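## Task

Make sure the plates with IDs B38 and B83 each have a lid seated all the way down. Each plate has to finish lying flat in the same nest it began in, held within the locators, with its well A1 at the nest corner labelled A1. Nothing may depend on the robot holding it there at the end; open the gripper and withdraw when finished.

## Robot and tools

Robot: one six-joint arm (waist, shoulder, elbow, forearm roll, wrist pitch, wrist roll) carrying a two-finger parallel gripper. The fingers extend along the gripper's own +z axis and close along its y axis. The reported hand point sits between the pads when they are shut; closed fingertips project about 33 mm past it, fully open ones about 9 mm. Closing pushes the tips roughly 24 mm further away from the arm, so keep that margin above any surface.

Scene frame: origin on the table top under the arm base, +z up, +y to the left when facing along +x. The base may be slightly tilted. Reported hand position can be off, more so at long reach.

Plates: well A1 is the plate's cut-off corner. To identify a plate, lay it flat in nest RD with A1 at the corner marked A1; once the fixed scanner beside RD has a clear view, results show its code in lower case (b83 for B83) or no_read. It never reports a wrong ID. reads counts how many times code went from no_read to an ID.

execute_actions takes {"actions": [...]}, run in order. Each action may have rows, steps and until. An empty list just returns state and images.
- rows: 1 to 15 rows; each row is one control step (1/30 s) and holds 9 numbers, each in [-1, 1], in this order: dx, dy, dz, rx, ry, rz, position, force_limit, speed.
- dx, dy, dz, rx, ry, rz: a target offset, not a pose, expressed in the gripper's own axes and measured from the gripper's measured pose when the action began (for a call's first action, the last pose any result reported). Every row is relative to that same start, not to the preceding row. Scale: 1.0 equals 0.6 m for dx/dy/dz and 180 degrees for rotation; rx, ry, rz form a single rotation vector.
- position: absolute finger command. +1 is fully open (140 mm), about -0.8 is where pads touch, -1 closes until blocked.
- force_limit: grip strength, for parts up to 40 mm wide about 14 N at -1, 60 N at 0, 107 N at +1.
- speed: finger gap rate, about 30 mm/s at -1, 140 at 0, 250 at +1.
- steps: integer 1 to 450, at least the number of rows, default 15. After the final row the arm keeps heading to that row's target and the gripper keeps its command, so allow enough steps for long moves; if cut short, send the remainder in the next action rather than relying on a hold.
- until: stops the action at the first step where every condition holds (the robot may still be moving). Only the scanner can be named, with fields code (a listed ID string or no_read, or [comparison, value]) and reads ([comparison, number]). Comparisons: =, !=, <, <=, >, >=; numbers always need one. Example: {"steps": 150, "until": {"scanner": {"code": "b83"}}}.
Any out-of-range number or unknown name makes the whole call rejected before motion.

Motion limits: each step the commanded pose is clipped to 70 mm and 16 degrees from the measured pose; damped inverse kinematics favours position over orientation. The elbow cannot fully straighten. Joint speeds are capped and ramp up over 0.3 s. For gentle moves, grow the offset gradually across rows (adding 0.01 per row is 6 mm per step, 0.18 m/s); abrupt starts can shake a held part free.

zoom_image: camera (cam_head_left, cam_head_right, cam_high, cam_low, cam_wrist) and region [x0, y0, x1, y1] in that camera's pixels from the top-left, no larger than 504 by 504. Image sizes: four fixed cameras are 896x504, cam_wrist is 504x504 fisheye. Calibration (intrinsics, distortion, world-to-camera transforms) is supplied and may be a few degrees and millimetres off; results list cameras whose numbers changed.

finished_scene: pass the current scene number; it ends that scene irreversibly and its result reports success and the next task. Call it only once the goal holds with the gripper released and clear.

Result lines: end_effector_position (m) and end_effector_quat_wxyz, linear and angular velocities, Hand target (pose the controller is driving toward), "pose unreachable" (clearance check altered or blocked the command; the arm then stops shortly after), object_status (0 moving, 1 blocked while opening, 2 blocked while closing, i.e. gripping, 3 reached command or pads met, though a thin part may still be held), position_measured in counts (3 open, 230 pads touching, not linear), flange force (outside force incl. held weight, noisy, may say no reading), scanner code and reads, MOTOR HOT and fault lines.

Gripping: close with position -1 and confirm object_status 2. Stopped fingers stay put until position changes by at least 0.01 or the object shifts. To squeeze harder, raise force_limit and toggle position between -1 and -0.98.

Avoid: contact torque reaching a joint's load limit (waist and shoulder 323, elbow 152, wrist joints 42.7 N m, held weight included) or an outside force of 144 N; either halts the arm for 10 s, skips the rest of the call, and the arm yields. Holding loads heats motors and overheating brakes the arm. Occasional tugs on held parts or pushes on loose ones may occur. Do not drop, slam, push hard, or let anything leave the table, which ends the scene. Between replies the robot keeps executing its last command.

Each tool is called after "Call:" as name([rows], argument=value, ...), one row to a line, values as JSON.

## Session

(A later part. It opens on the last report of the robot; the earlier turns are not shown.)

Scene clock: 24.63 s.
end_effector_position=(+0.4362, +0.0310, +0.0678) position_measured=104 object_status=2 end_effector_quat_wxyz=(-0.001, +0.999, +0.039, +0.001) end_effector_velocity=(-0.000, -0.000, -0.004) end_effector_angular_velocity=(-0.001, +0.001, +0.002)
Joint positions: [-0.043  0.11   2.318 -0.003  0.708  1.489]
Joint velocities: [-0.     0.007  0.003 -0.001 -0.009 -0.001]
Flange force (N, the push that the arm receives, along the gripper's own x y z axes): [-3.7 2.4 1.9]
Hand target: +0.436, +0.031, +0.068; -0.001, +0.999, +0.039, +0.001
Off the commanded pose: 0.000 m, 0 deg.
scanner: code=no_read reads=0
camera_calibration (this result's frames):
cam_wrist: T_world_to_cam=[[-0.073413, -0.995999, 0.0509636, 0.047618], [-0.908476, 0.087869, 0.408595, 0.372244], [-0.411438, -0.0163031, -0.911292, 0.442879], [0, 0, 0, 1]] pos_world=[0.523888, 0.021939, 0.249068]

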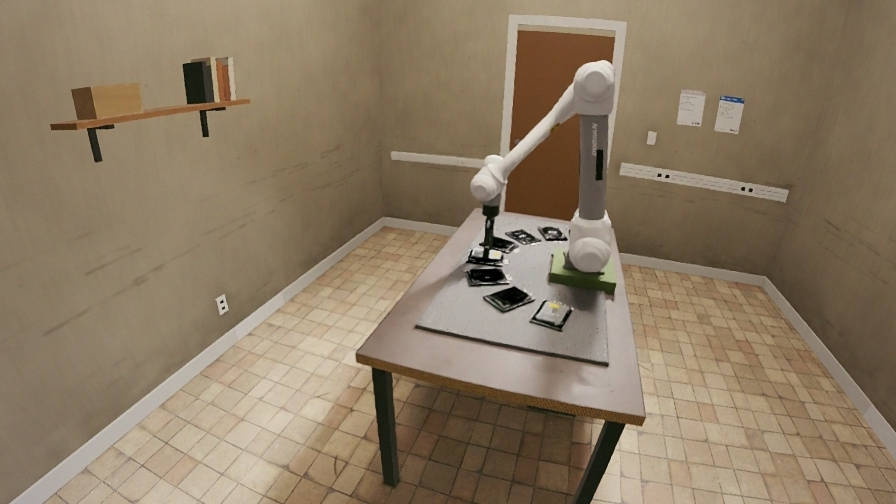

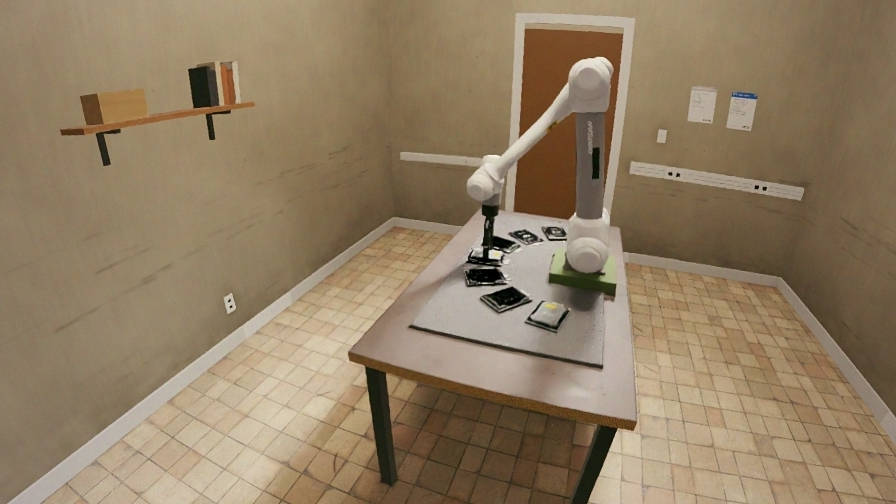

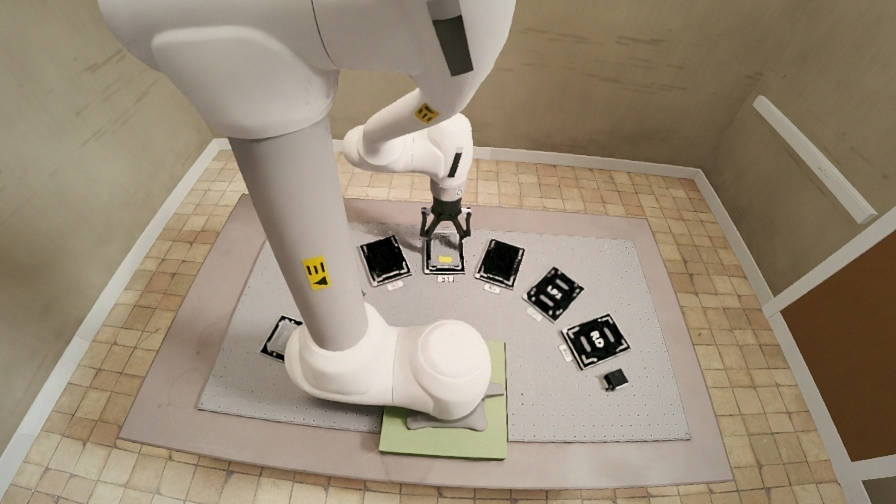

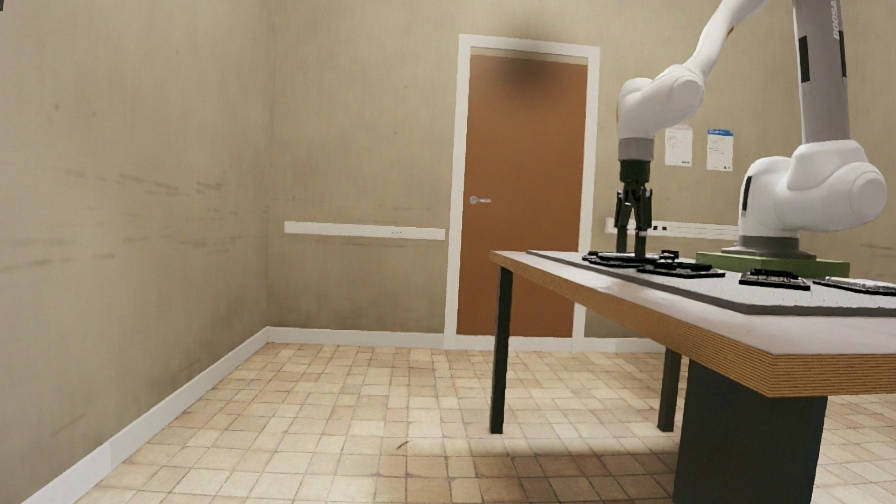

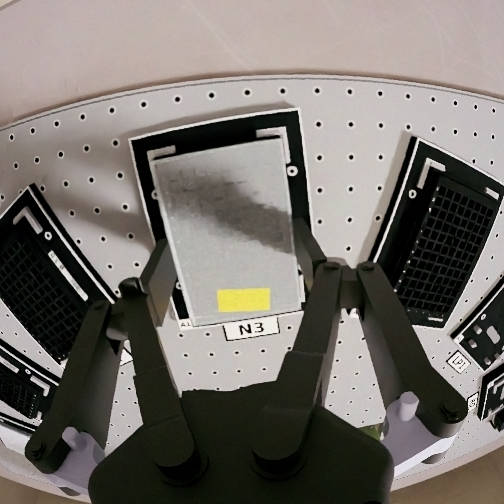

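Call:
execute_actions([
  {"rows": [[0,0,0.0008,0,0,0,-1,-0.4,-0.6],[0,0,0.0015,0,0,0,-1,-0.4,-0.6],[0,0,0.0022,0,0,0,-1,-0.4,-0.6],[0,0,0.0028,0,0,0,-1,-0.4,-0.6],[0,0,0.0032,0,0,0,-1,-0.4,-0.6]], "steps": 8},
])

Scene clock: 29.87 s.
end_effector_position=(+0.4362, +0.0310, +0.0660) position_measured=104 object_status=2 end_effector_quat_wxyz=(-0.001, +0.999, +0.039, +0.001) end_effector_velocity=(-0.000, -0.000, -0.002) end_effector_angular_velocity=(+0.001, +0.001, -0.001)
Joint positions: [-0.043  0.113  2.319 -0.003  0.703  1.489]
Joint velocities: [-0.001  0.004  0.002  0.001 -0.005 -0.   ]
Flange force (N, the push that the arm receives, along the gripper's own x y z axes): [1.4 3.0 7.8]
Hand target: +0.436, +0.031, +0.066; -0.001, +0.999, +0.039, +0.001
Off the commanded pose: 0.000 m, 0 deg.
scanner: code=no_read reads=0
camera_calibration (this result's frames):
cam_wrist: T_world_to_cam=[[-0.0733489, -0.996001, 0.0510062, 0.0476713], [-0.908471, 0.0878285, 0.408615, 0.372972], [-0.411461, -0.0163662, -0.911281, 0.441258], [0, 0, 0, 1]] pos_world=[0.523891, 0.0219449, 0.247276]

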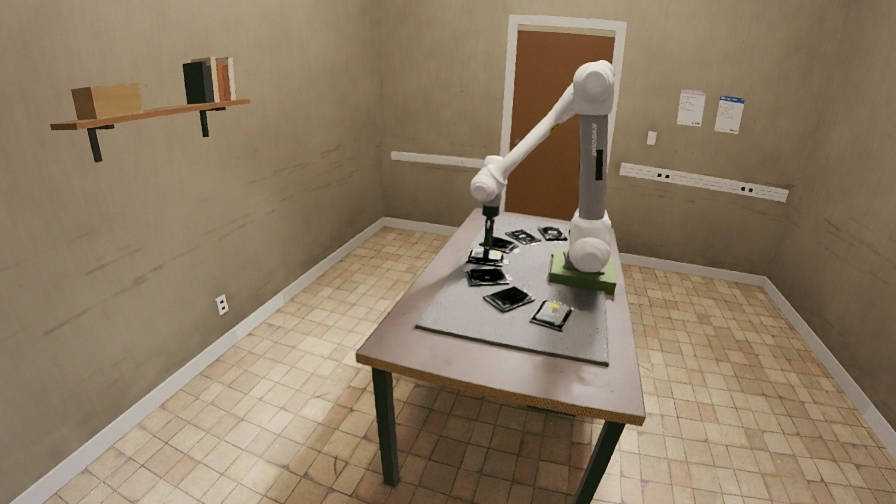

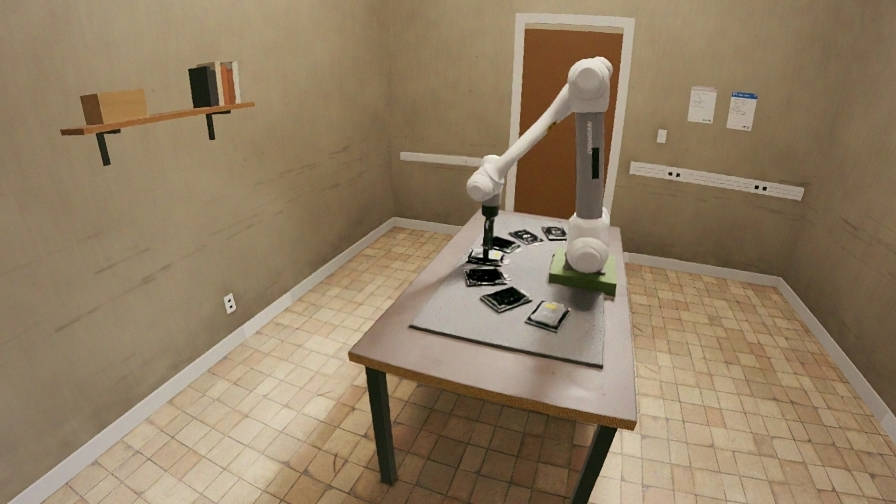

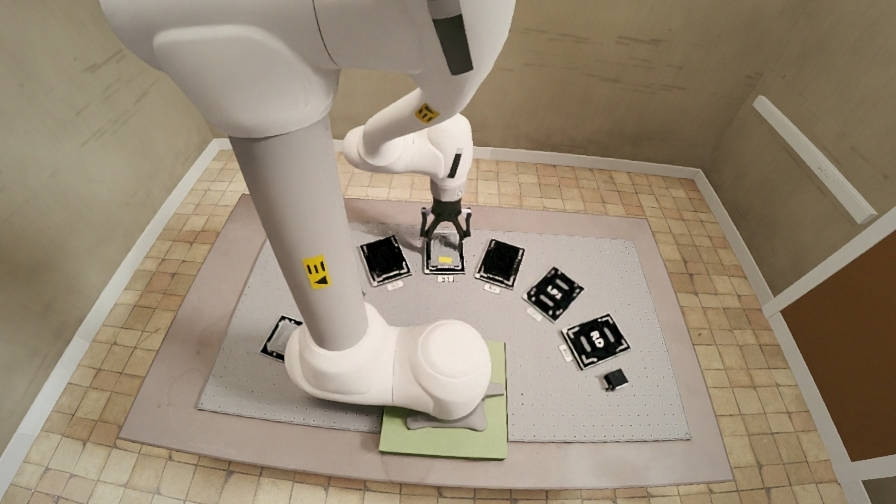

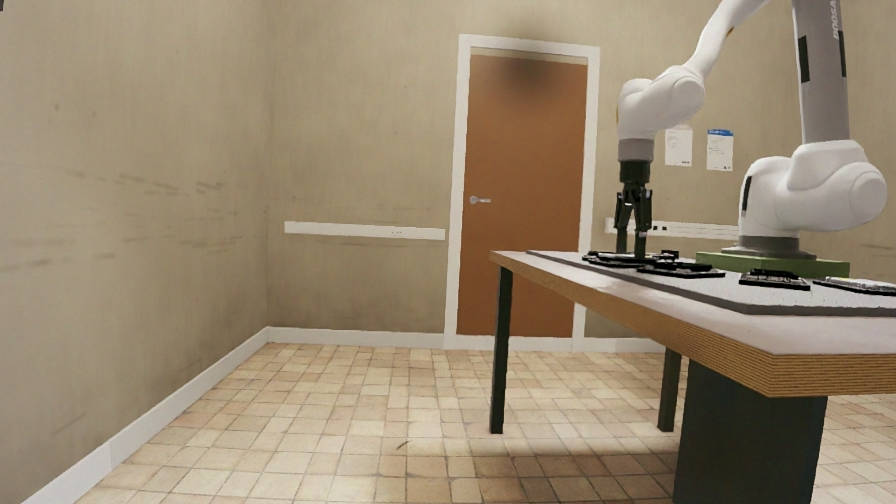

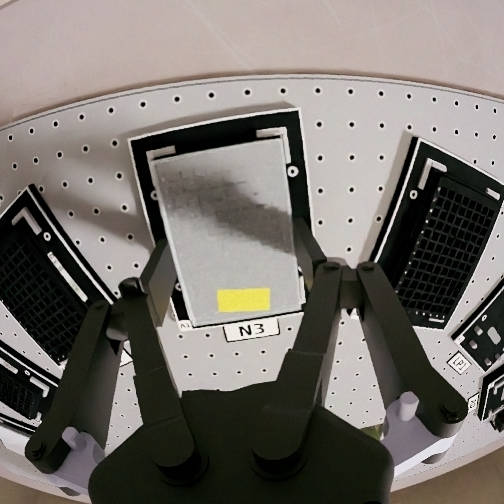

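Call:
zoom_image(camera="cam_wrist", region=[42, 244, 82, 284])

Call:
execute_actions([
  {"rows": [[0,0,0.0006,0,0,0,-1,-0.4,-0.6],[0,0,0.0012,0,0,0,-1,-0.4,-0.6],[0,0,0.0017,0,0,0,-1,-0.4,-0.6],[0,0,0.0021,0,0,0,-1,-0.4,-0.6],[0,0,0.0023,0,0,0,-1,-0.4,-0.6]], "steps": 8},
])

Region (42, 244, 82, 284) of cam_wrist's 504x504 image, scaled by 12.600, with more detail than that image has.

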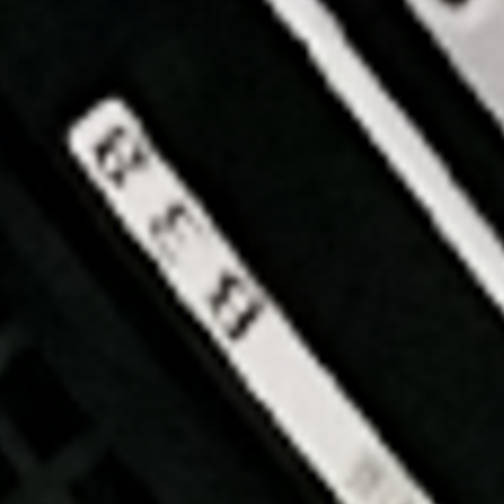

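Scene clock: 30.43 s.
end_effector_position=(+0.4362, +0.0310, +0.0648) position_measured=104 object_status=2 end_effector_quat_wxyz=(-0.001, +0.999, +0.039, +0.001) end_effector_velocity=(-0.000, +0.000, -0.001) end_effector_angular_velocity=(-0.000, +0.000, +0.002)
Joint positions: [-0.043  0.116  2.32  -0.003  0.7    1.489]
Joint velocities: [ 0.     0.002  0.001 -0.    -0.003 -0.001]
Flange force (N, the push that the arm receives, along the gripper's own x y z axes): [-2.0 2.5 -1.9]
Hand target: +0.436, +0.031, +0.065; -0.001, +0.999, +0.039, +0.001
Off the commanded pose: 0.000 m, 0 deg.
scanner: code=no_read reads=0
camera_calibration (this result's frames):
cam_wrist: T_world_to_cam=[[-0.0733492, -0.996002, 0.0509978, 0.0477441], [-0.908478, 0.087825, 0.408601, 0.373512], [-0.411446, -0.0163598, -0.911287, 0.440112], [0, 0, 0, 1]] pos_world=[0.523911, 0.0219497, 0.246016]

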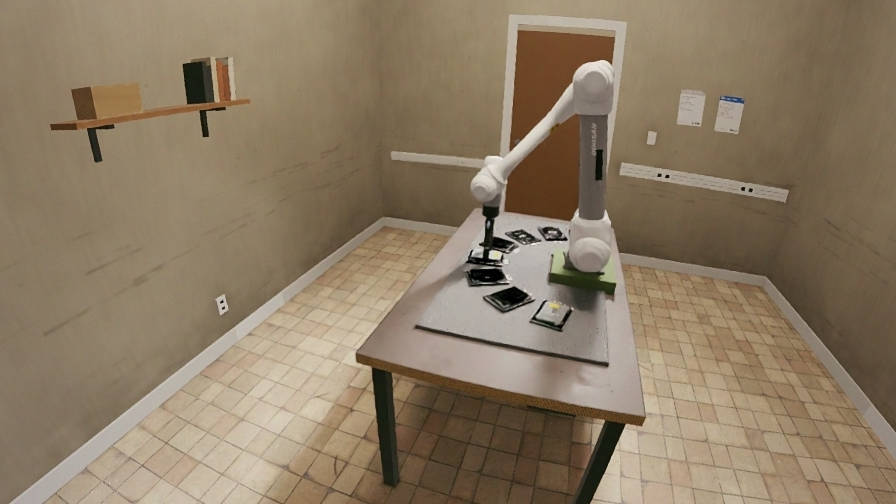

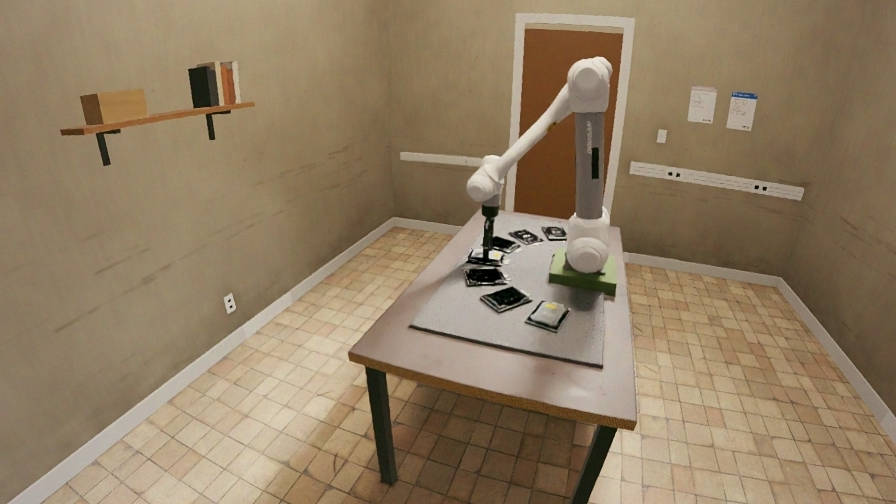

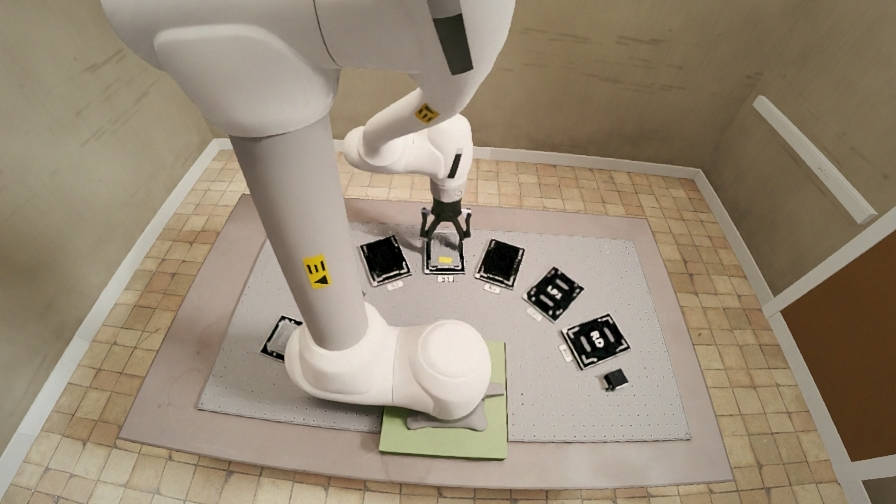

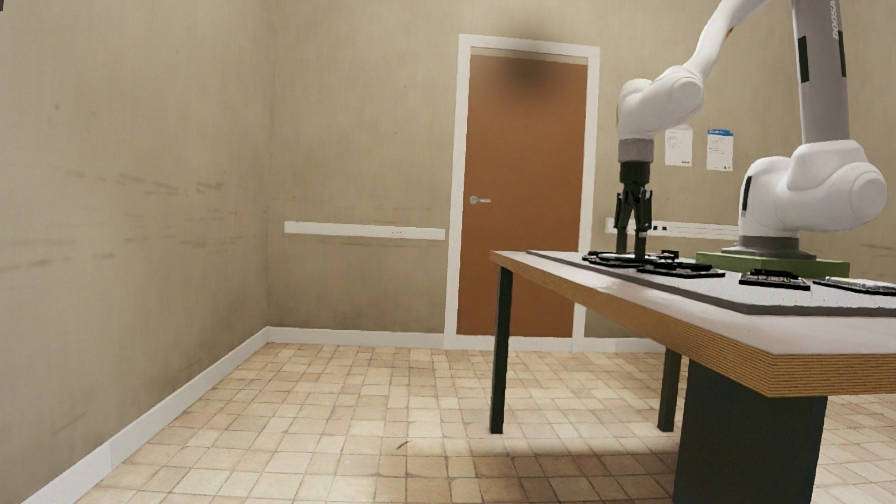

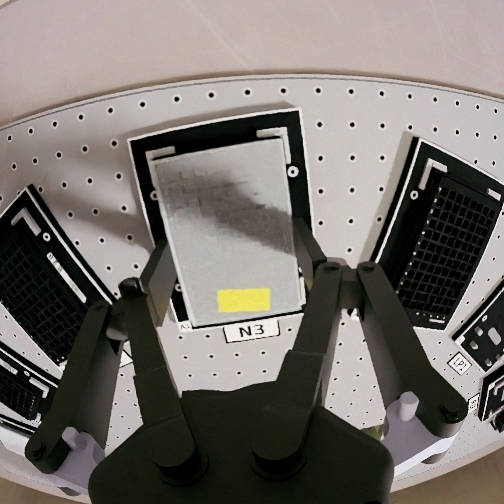

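Call:
execute_actions(actions=[])

Scene clock: 30.53 s.
end_effector_position=(+0.4363, +0.0310, +0.0647) position_measured=104 object_status=2 end_effector_quat_wxyz=(-0.001, +0.999, +0.039, +0.001) end_effector_velocity=(-0.000, -0.000, -0.001) end_effector_angular_velocity=(+0.000, +0.002, +0.000)
Joint positions: [-0.043  0.116  2.32  -0.003  0.7    1.489]
Joint velocities: [-0.     0.002  0.001  0.    -0.001 -0.001]
Flange force (N, the push that the arm receives, along the gripper's own x y z axes): [-4.2 1.6 -5.7]
Hand target: +0.436, +0.031, +0.065; -0.001, +0.999, +0.039, +0.001
Off the commanded pose: 0.000 m, 0 deg.
scanner: code=no_read reads=0
camera_calibration (this result's frames):
cam_wrist: T_world_to_cam=[[-0.0733504, -0.996002, 0.0509955, 0.0477489], [-0.90849, 0.0878247, 0.408575, 0.373551], [-0.41142, -0.0163598, -0.911299, 0.440044], [0, 0, 0, 1]] pos_world=[0.523913, 0.0219499, 0.245953]

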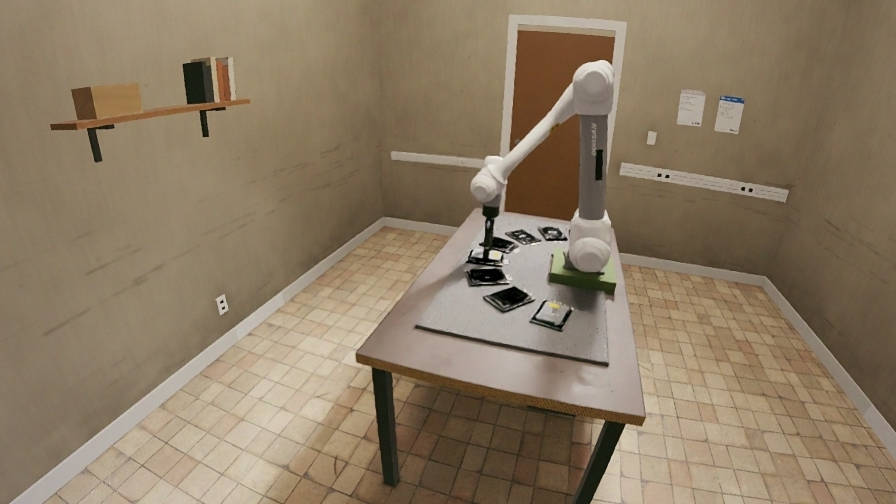

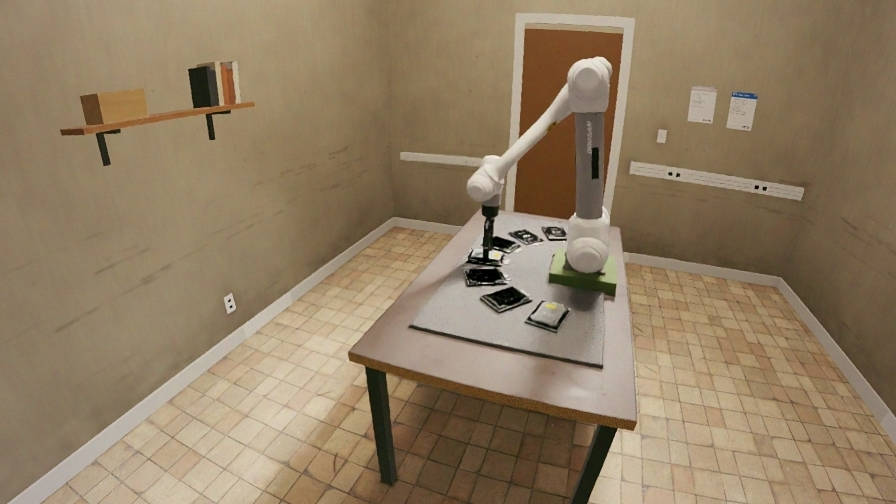

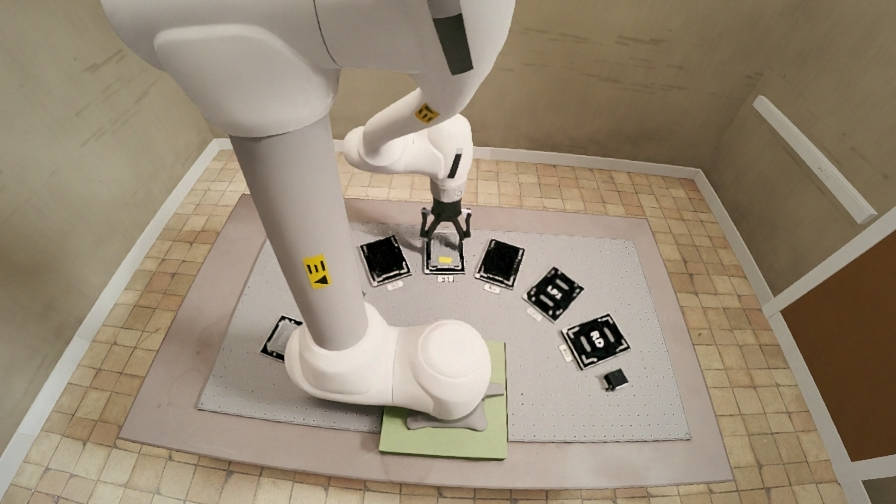

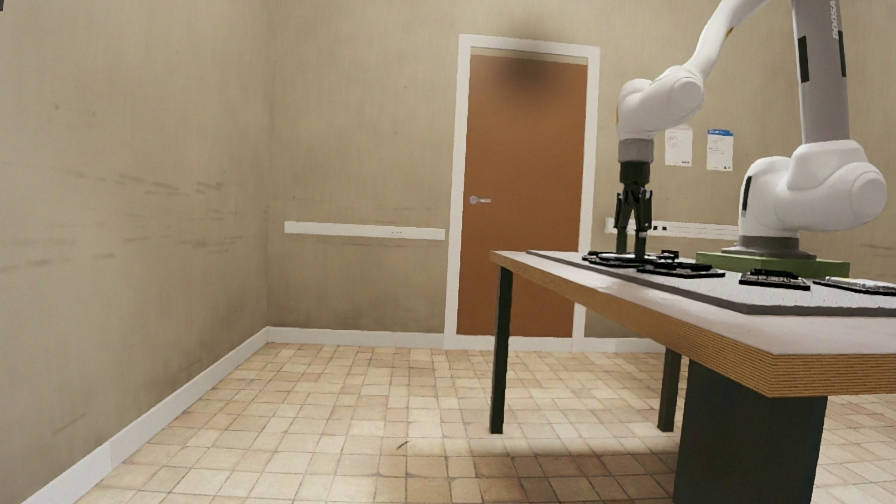

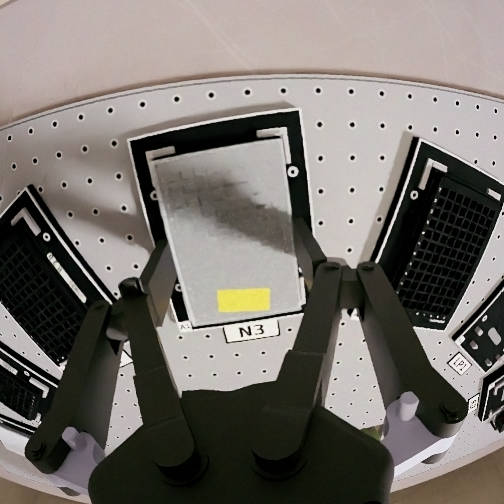

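Call:
zoom_image(camera="cam_head_left", region=[440, 210, 600, 350])

Call:
zoom_image(camera="cam_high", region=[240, 210, 440, 400])

Region (440, 210, 600, 350) of cam_head_left's 896x504 image, scaled by 3.150, with more detail than that image has; it fills the top 441 rows of this view, and the rest is white.

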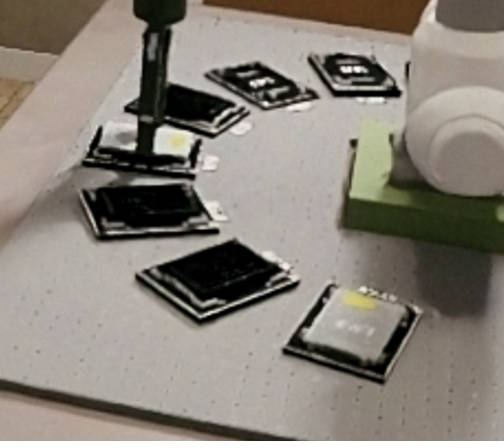

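Region (240, 210, 440, 400) of cam_high's 896x504 image, scaled by 2.520, with more detail than that image has; it fills the top 479 rows of this view, and the rest is white.

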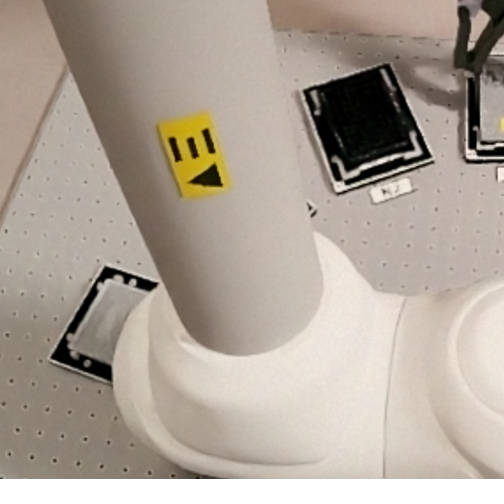

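Call:
execute_actions([
  {"rows": [[0,0,0,0,0,0,0.4,-0.4,-0.2]], "steps": 7},
  {"rows": [[0,0,-0.005,0,0,0,0.4,-0.4,-0.2],[0,0,-0.011,0,0,0,0.4,-0.4,-0.2],[-0.0026,-0.0033,-0.017,0,0,-0.0020,0.4,-0.4,-0.2],[-0.0103,-0.0132,-0.023,0,0,-0.0081,0.4,-0.4,-0.2],[-0.0258,-0.0329,-0.027,0,0,-0.0203,0.4,-0.4,-0.2],[-0.0516,-0.0658,-0.03,0,0,-0.0406,0.4,-0.4,-0.2],[-0.0878,-0.1119,-0.032,0,0,-0.0690,0.4,-0.4,-0.2],[-0.1342,-0.1712,-0.034,0,0,-0.1056,0.4,-0.4,-0.2],[-0.1910,-0.2436,-0.036,0,0,-0.1503,0.4,-0.4,-0.2],[-0.2530,-0.3226,-0.036,0,0,-0.1990,0.4,-0.4,-0.2],[-0.3201,-0.4082,-0.036,0,0,-0.2518,0.4,-0.4,-0.2],[-0.3872,-0.4938,-0.034,0,0,-0.3046,0.4,-0.4,-0.2],[-0.4492,-0.5728,-0.03,0,0,-0.3533,0.4,-0.4,-0.2],[-0.4956,-0.6321,-0.024,0,0,-0.3899,0.4,-0.4,-0.2],[-0.5163,-0.6584,-0.0172,0,0,-0.4061,0.4,-0.4,-0.2]], "steps": 50},
])

Scene clock: 35.93 s.
end_effector_position=(+0.0967, +0.3982, +0.0770) position_measured=78 object_status=3 end_effector_quat_wxyz=(-0.005, +0.779, +0.627, +0.002) end_effector_velocity=(-0.029, +0.077, -0.014) end_effector_angular_velocity=(-0.067, -0.083, -0.012)
Joint positions: [1.21  0.06  2.359 0.002 0.718 1.461]
Joint velocities: [ 0.209  0.151 -0.128 -0.153  0.014  0.335]
Flange force (N, the push that the arm receives, along the gripper's own x y z axes): [-3.5 2.5 3.7]
Flange force at the end of the 1st action (N, along the gripper's axes at the end of the call): [-2.5 1.1 7.3]
Hand target: +0.096, +0.402, +0.076; -0.002, +0.779, +0.626, +0.002
Off the commanded pose: 0.003 m, 1 deg.
scanner: code=no_read reads=0
camera_calibration (this result's frames):
cam_wrist: T_world_to_cam=[[0.932356, -0.358458, 0.0471165, 0.0371231], [-0.346047, -0.847047, 0.403439, 0.346058], [-0.104706, -0.392453, -0.913793, 0.437823], [0, 0, 0, 1]] pos_world=[0.130983, 0.47826, 0.258717]

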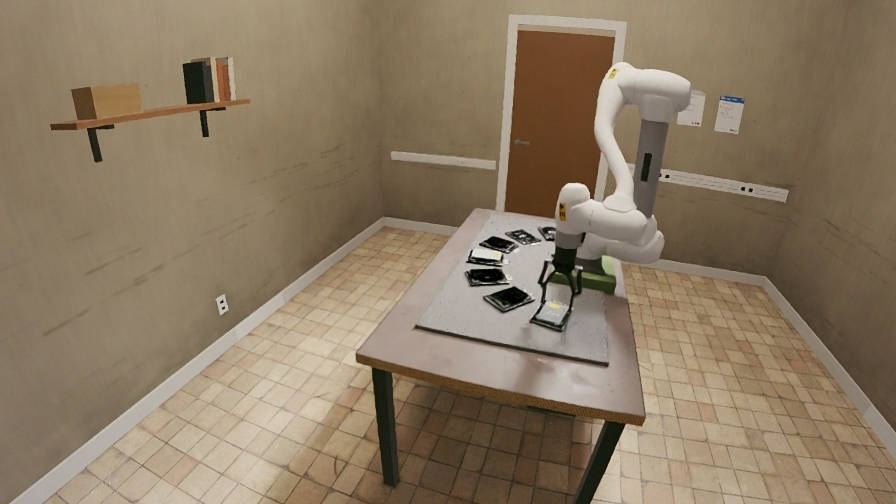

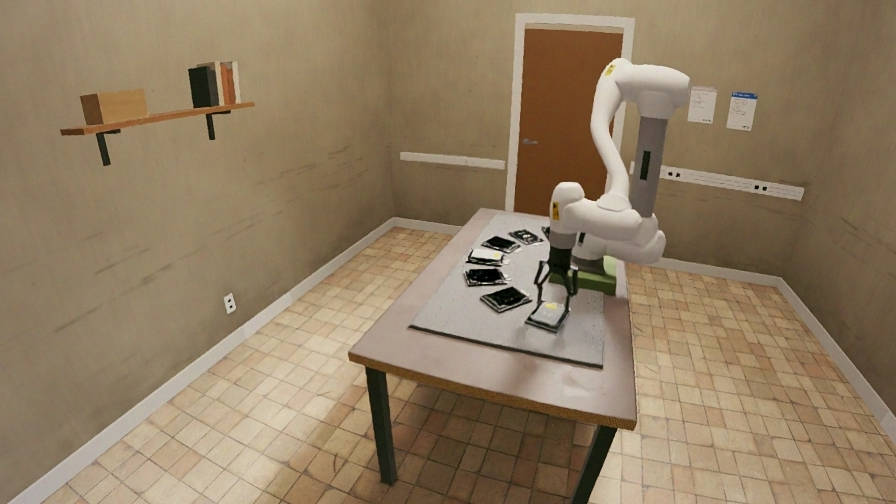

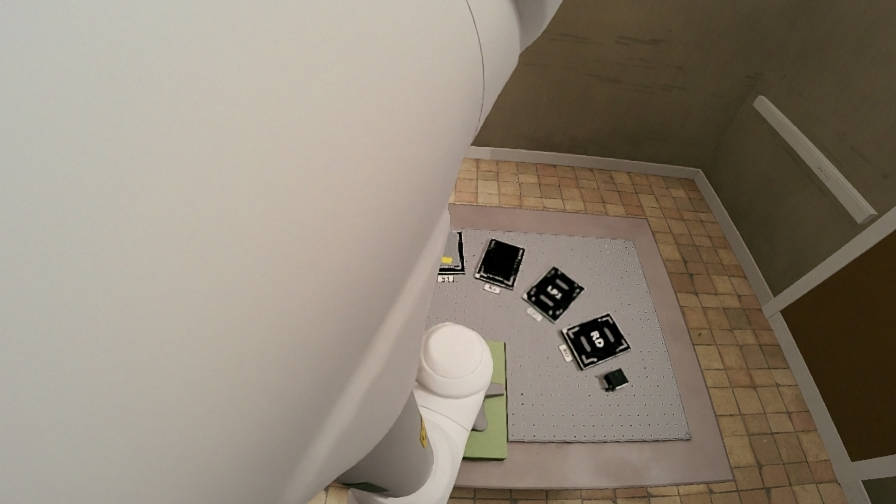

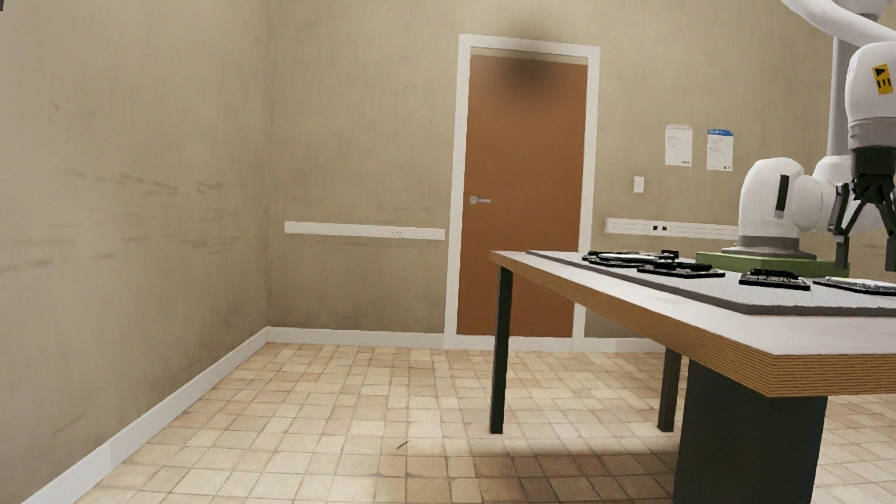

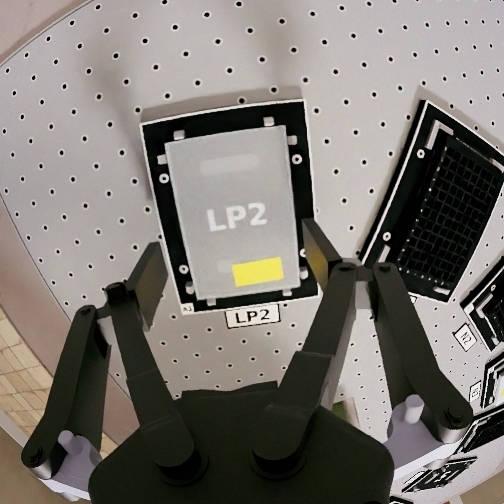

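The arm is nearly there. I'll take a settled image.

Call:
execute_actions(actions=[])

Call:
zoom_image(camera="cam_wrist", region=[110, 80, 350, 340])

Scene clock: 35.97 s.
end_effector_position=(+0.0961, +0.4000, +0.0766) position_measured=78 object_status=3 end_effector_quat_wxyz=(-0.003, +0.779, +0.627, +0.002) end_effector_velocity=(-0.009, +0.035, -0.008) end_effector_angular_velocity=(-0.041, -0.045, -0.015)
Joint positions: [ 1.215  0.064  2.356 -0.002  0.719  1.469]
Joint velocities: [ 0.093  0.076 -0.062 -0.085  0.011  0.172]
Flange force (N, the push that the arm receives, along the gripper's own x y z axes): [-0.8 2.0 4.0]
Hand target: +0.096, +0.402, +0.076; -0.002, +0.779, +0.626, +0.002
Off the commanded pose: 0.001 m, 0 deg.
scanner: code=no_read reads=0
camera_calibration (this result's frames):
cam_wrist: T_world_to_cam=[[0.93204, -0.358914, 0.0498174, 0.0383391], [-0.347427, -0.846104, 0.404231, 0.347258], [-0.102934, -0.394068, -0.913299, 0.438593], [0, 0, 0, 1]] pos_world=[0.130059, 0.480412, 0.258284]

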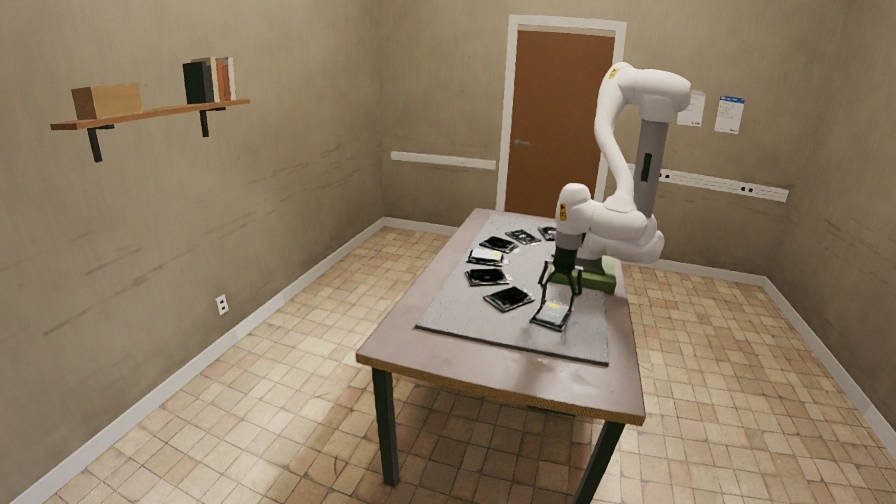

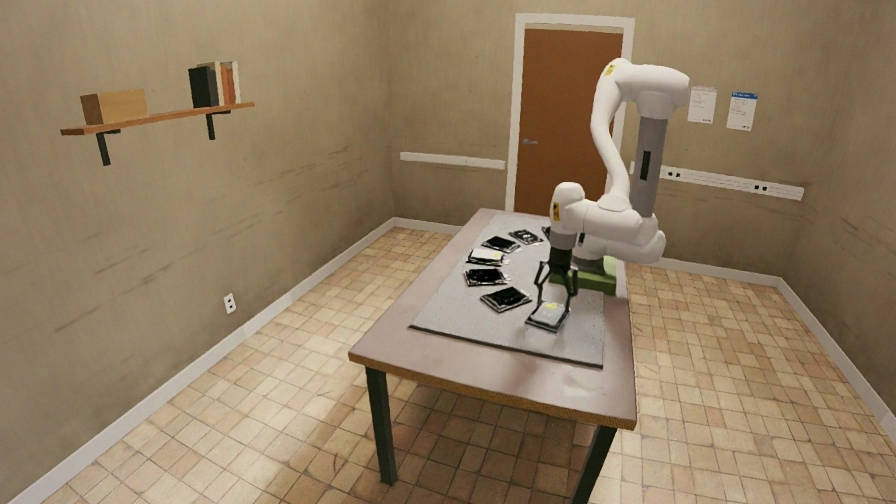

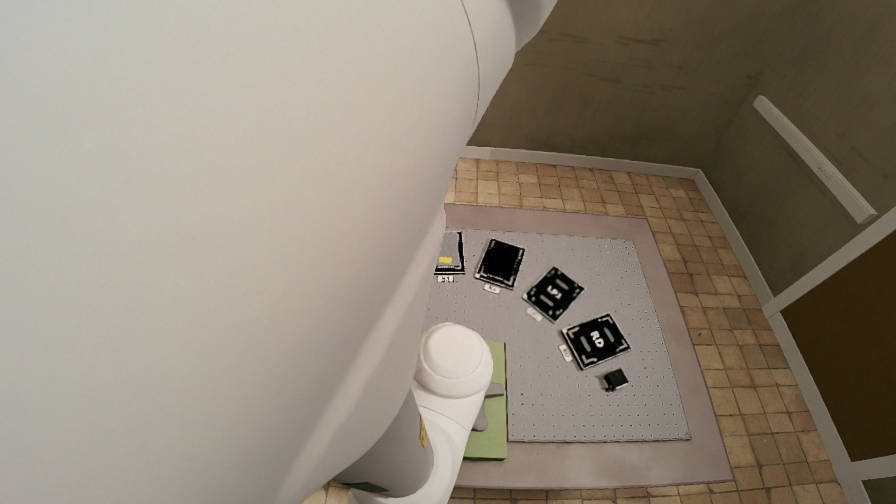

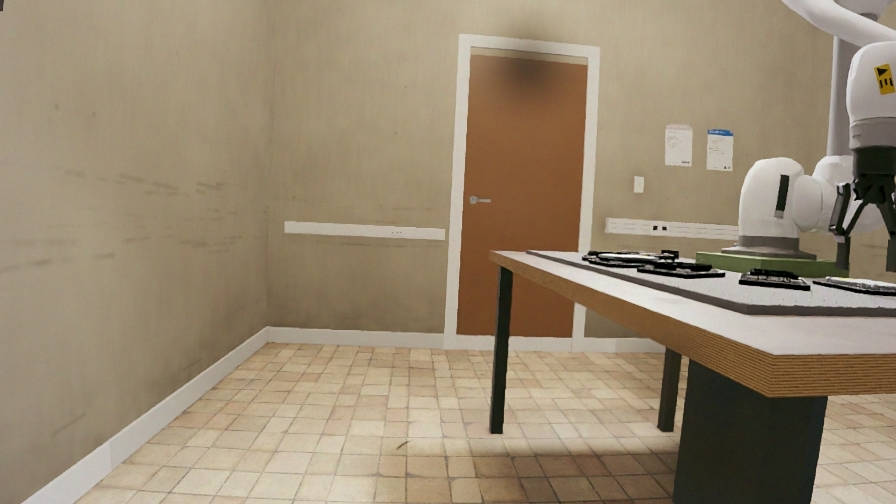

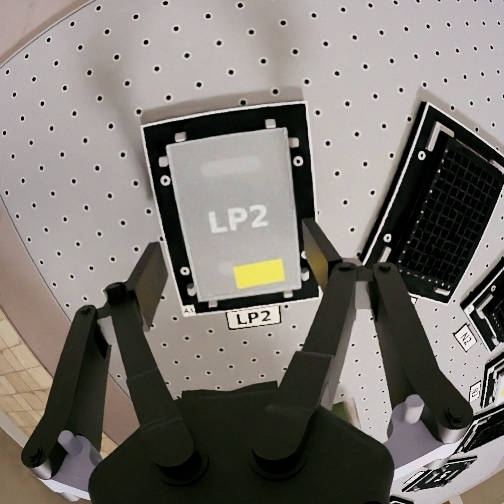

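Region (110, 80, 350, 340) of cam_wrist's 504x504 image, scaled by 1.938, with more detail than that image has; it fills the left 465 columns of this view, and the rest is white.

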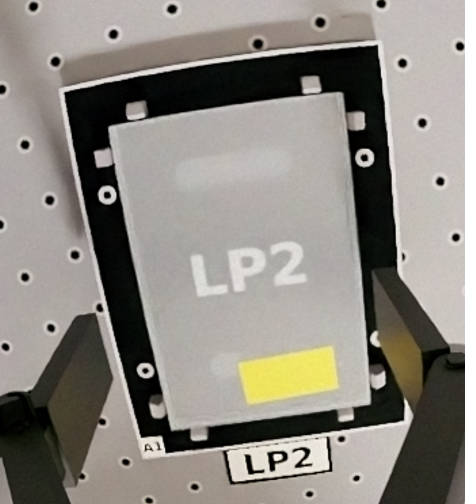

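Call:
execute_actions(actions=[])

Call:
zoom_image(camera="cam_wrist", region=[110, 80, 350, 340])

Scene clock: 36.10 s.
end_effector_position=(+0.0958, +0.4014, +0.0763) position_measured=78 object_status=3 end_effector_quat_wxyz=(-0.002, +0.779, +0.626, +0.002) end_effector_velocity=(-0.001, +0.002, -0.001) end_effector_angular_velocity=(-0.004, -0.004, -0.000)
Joint positions: [ 1.219  0.067  2.353 -0.005  0.719  1.477]
Joint velocities: [ 0.007  0.006 -0.004 -0.007  0.001  0.013]
Flange force (N, the push that the arm receives, along the gripper's own x y z axes): [2.3 4.2 7.3]
Hand target: +0.096, +0.402, +0.076; -0.002, +0.779, +0.626, +0.002
Off the commanded pose: 0.001 m, 0 deg.
scanner: code=no_read reads=0
camera_calibration (this result's frames):
cam_wrist: T_world_to_cam=[[0.931596, -0.359713, 0.0522935, 0.0392902], [-0.349044, -0.845093, 0.404953, 0.348106], [-0.101474, -0.395505, -0.912841, 0.439241], [0, 0, 0, 1]] pos_world=[0.129473, 0.482037, 0.257936]

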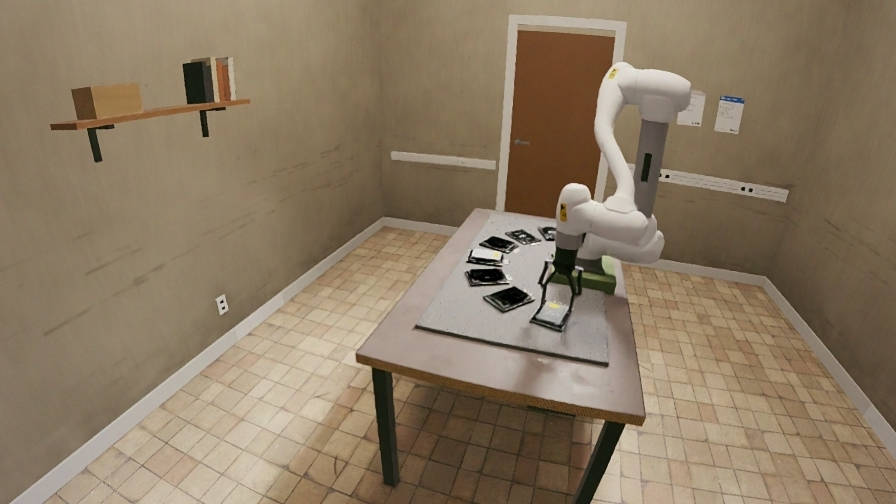

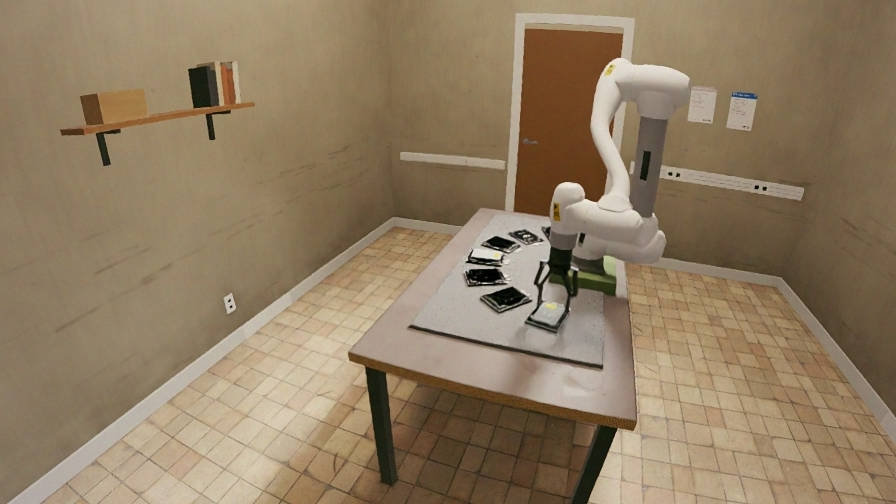

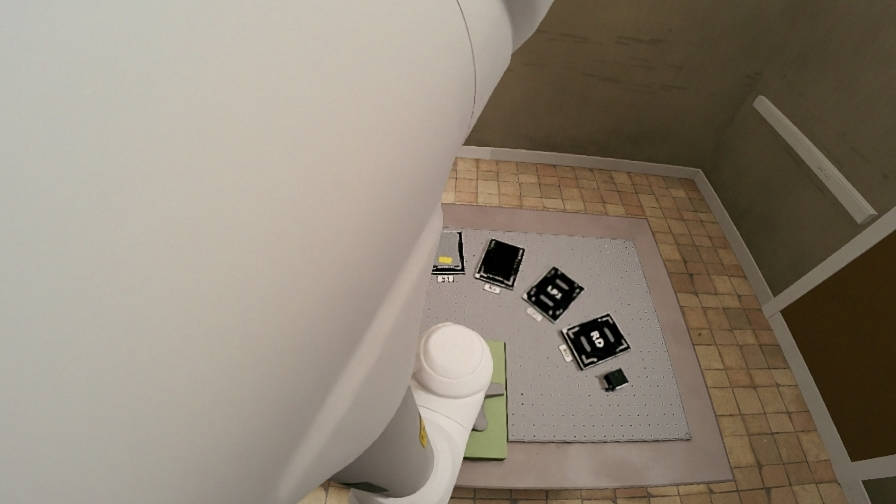

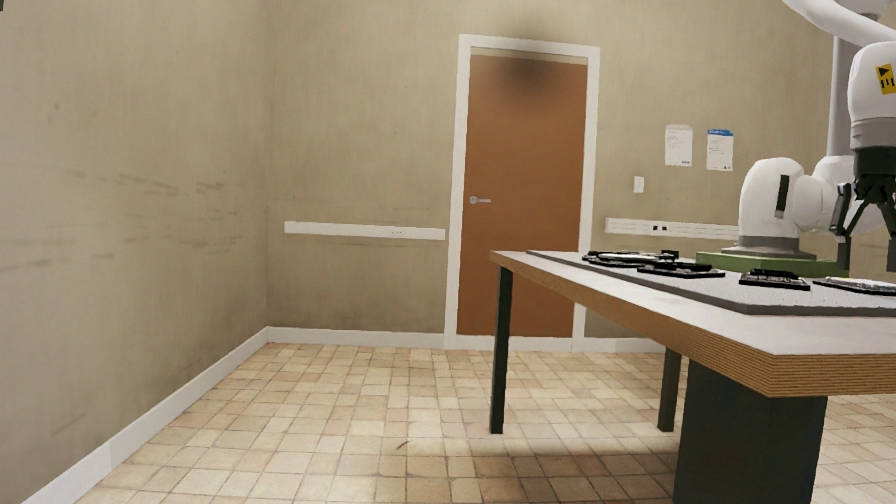

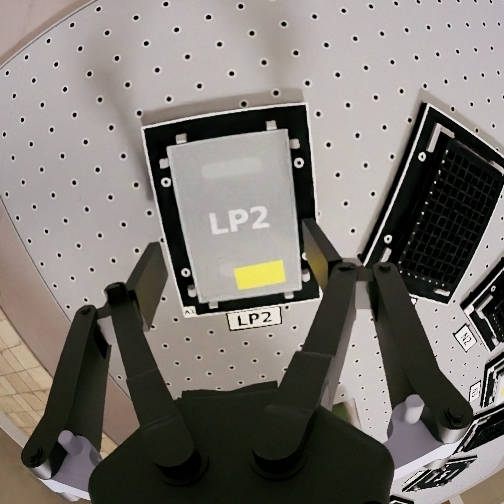

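Region (110, 80, 350, 340) of cam_wrist's 504x504 image, scaled by 1.938, with more detail than that image has; it fills the left 465 columns of this view, and the rest is white.

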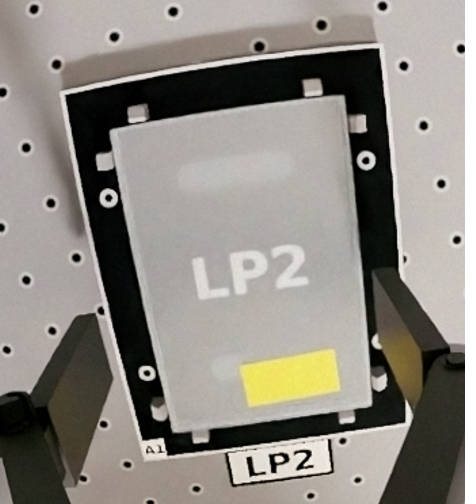

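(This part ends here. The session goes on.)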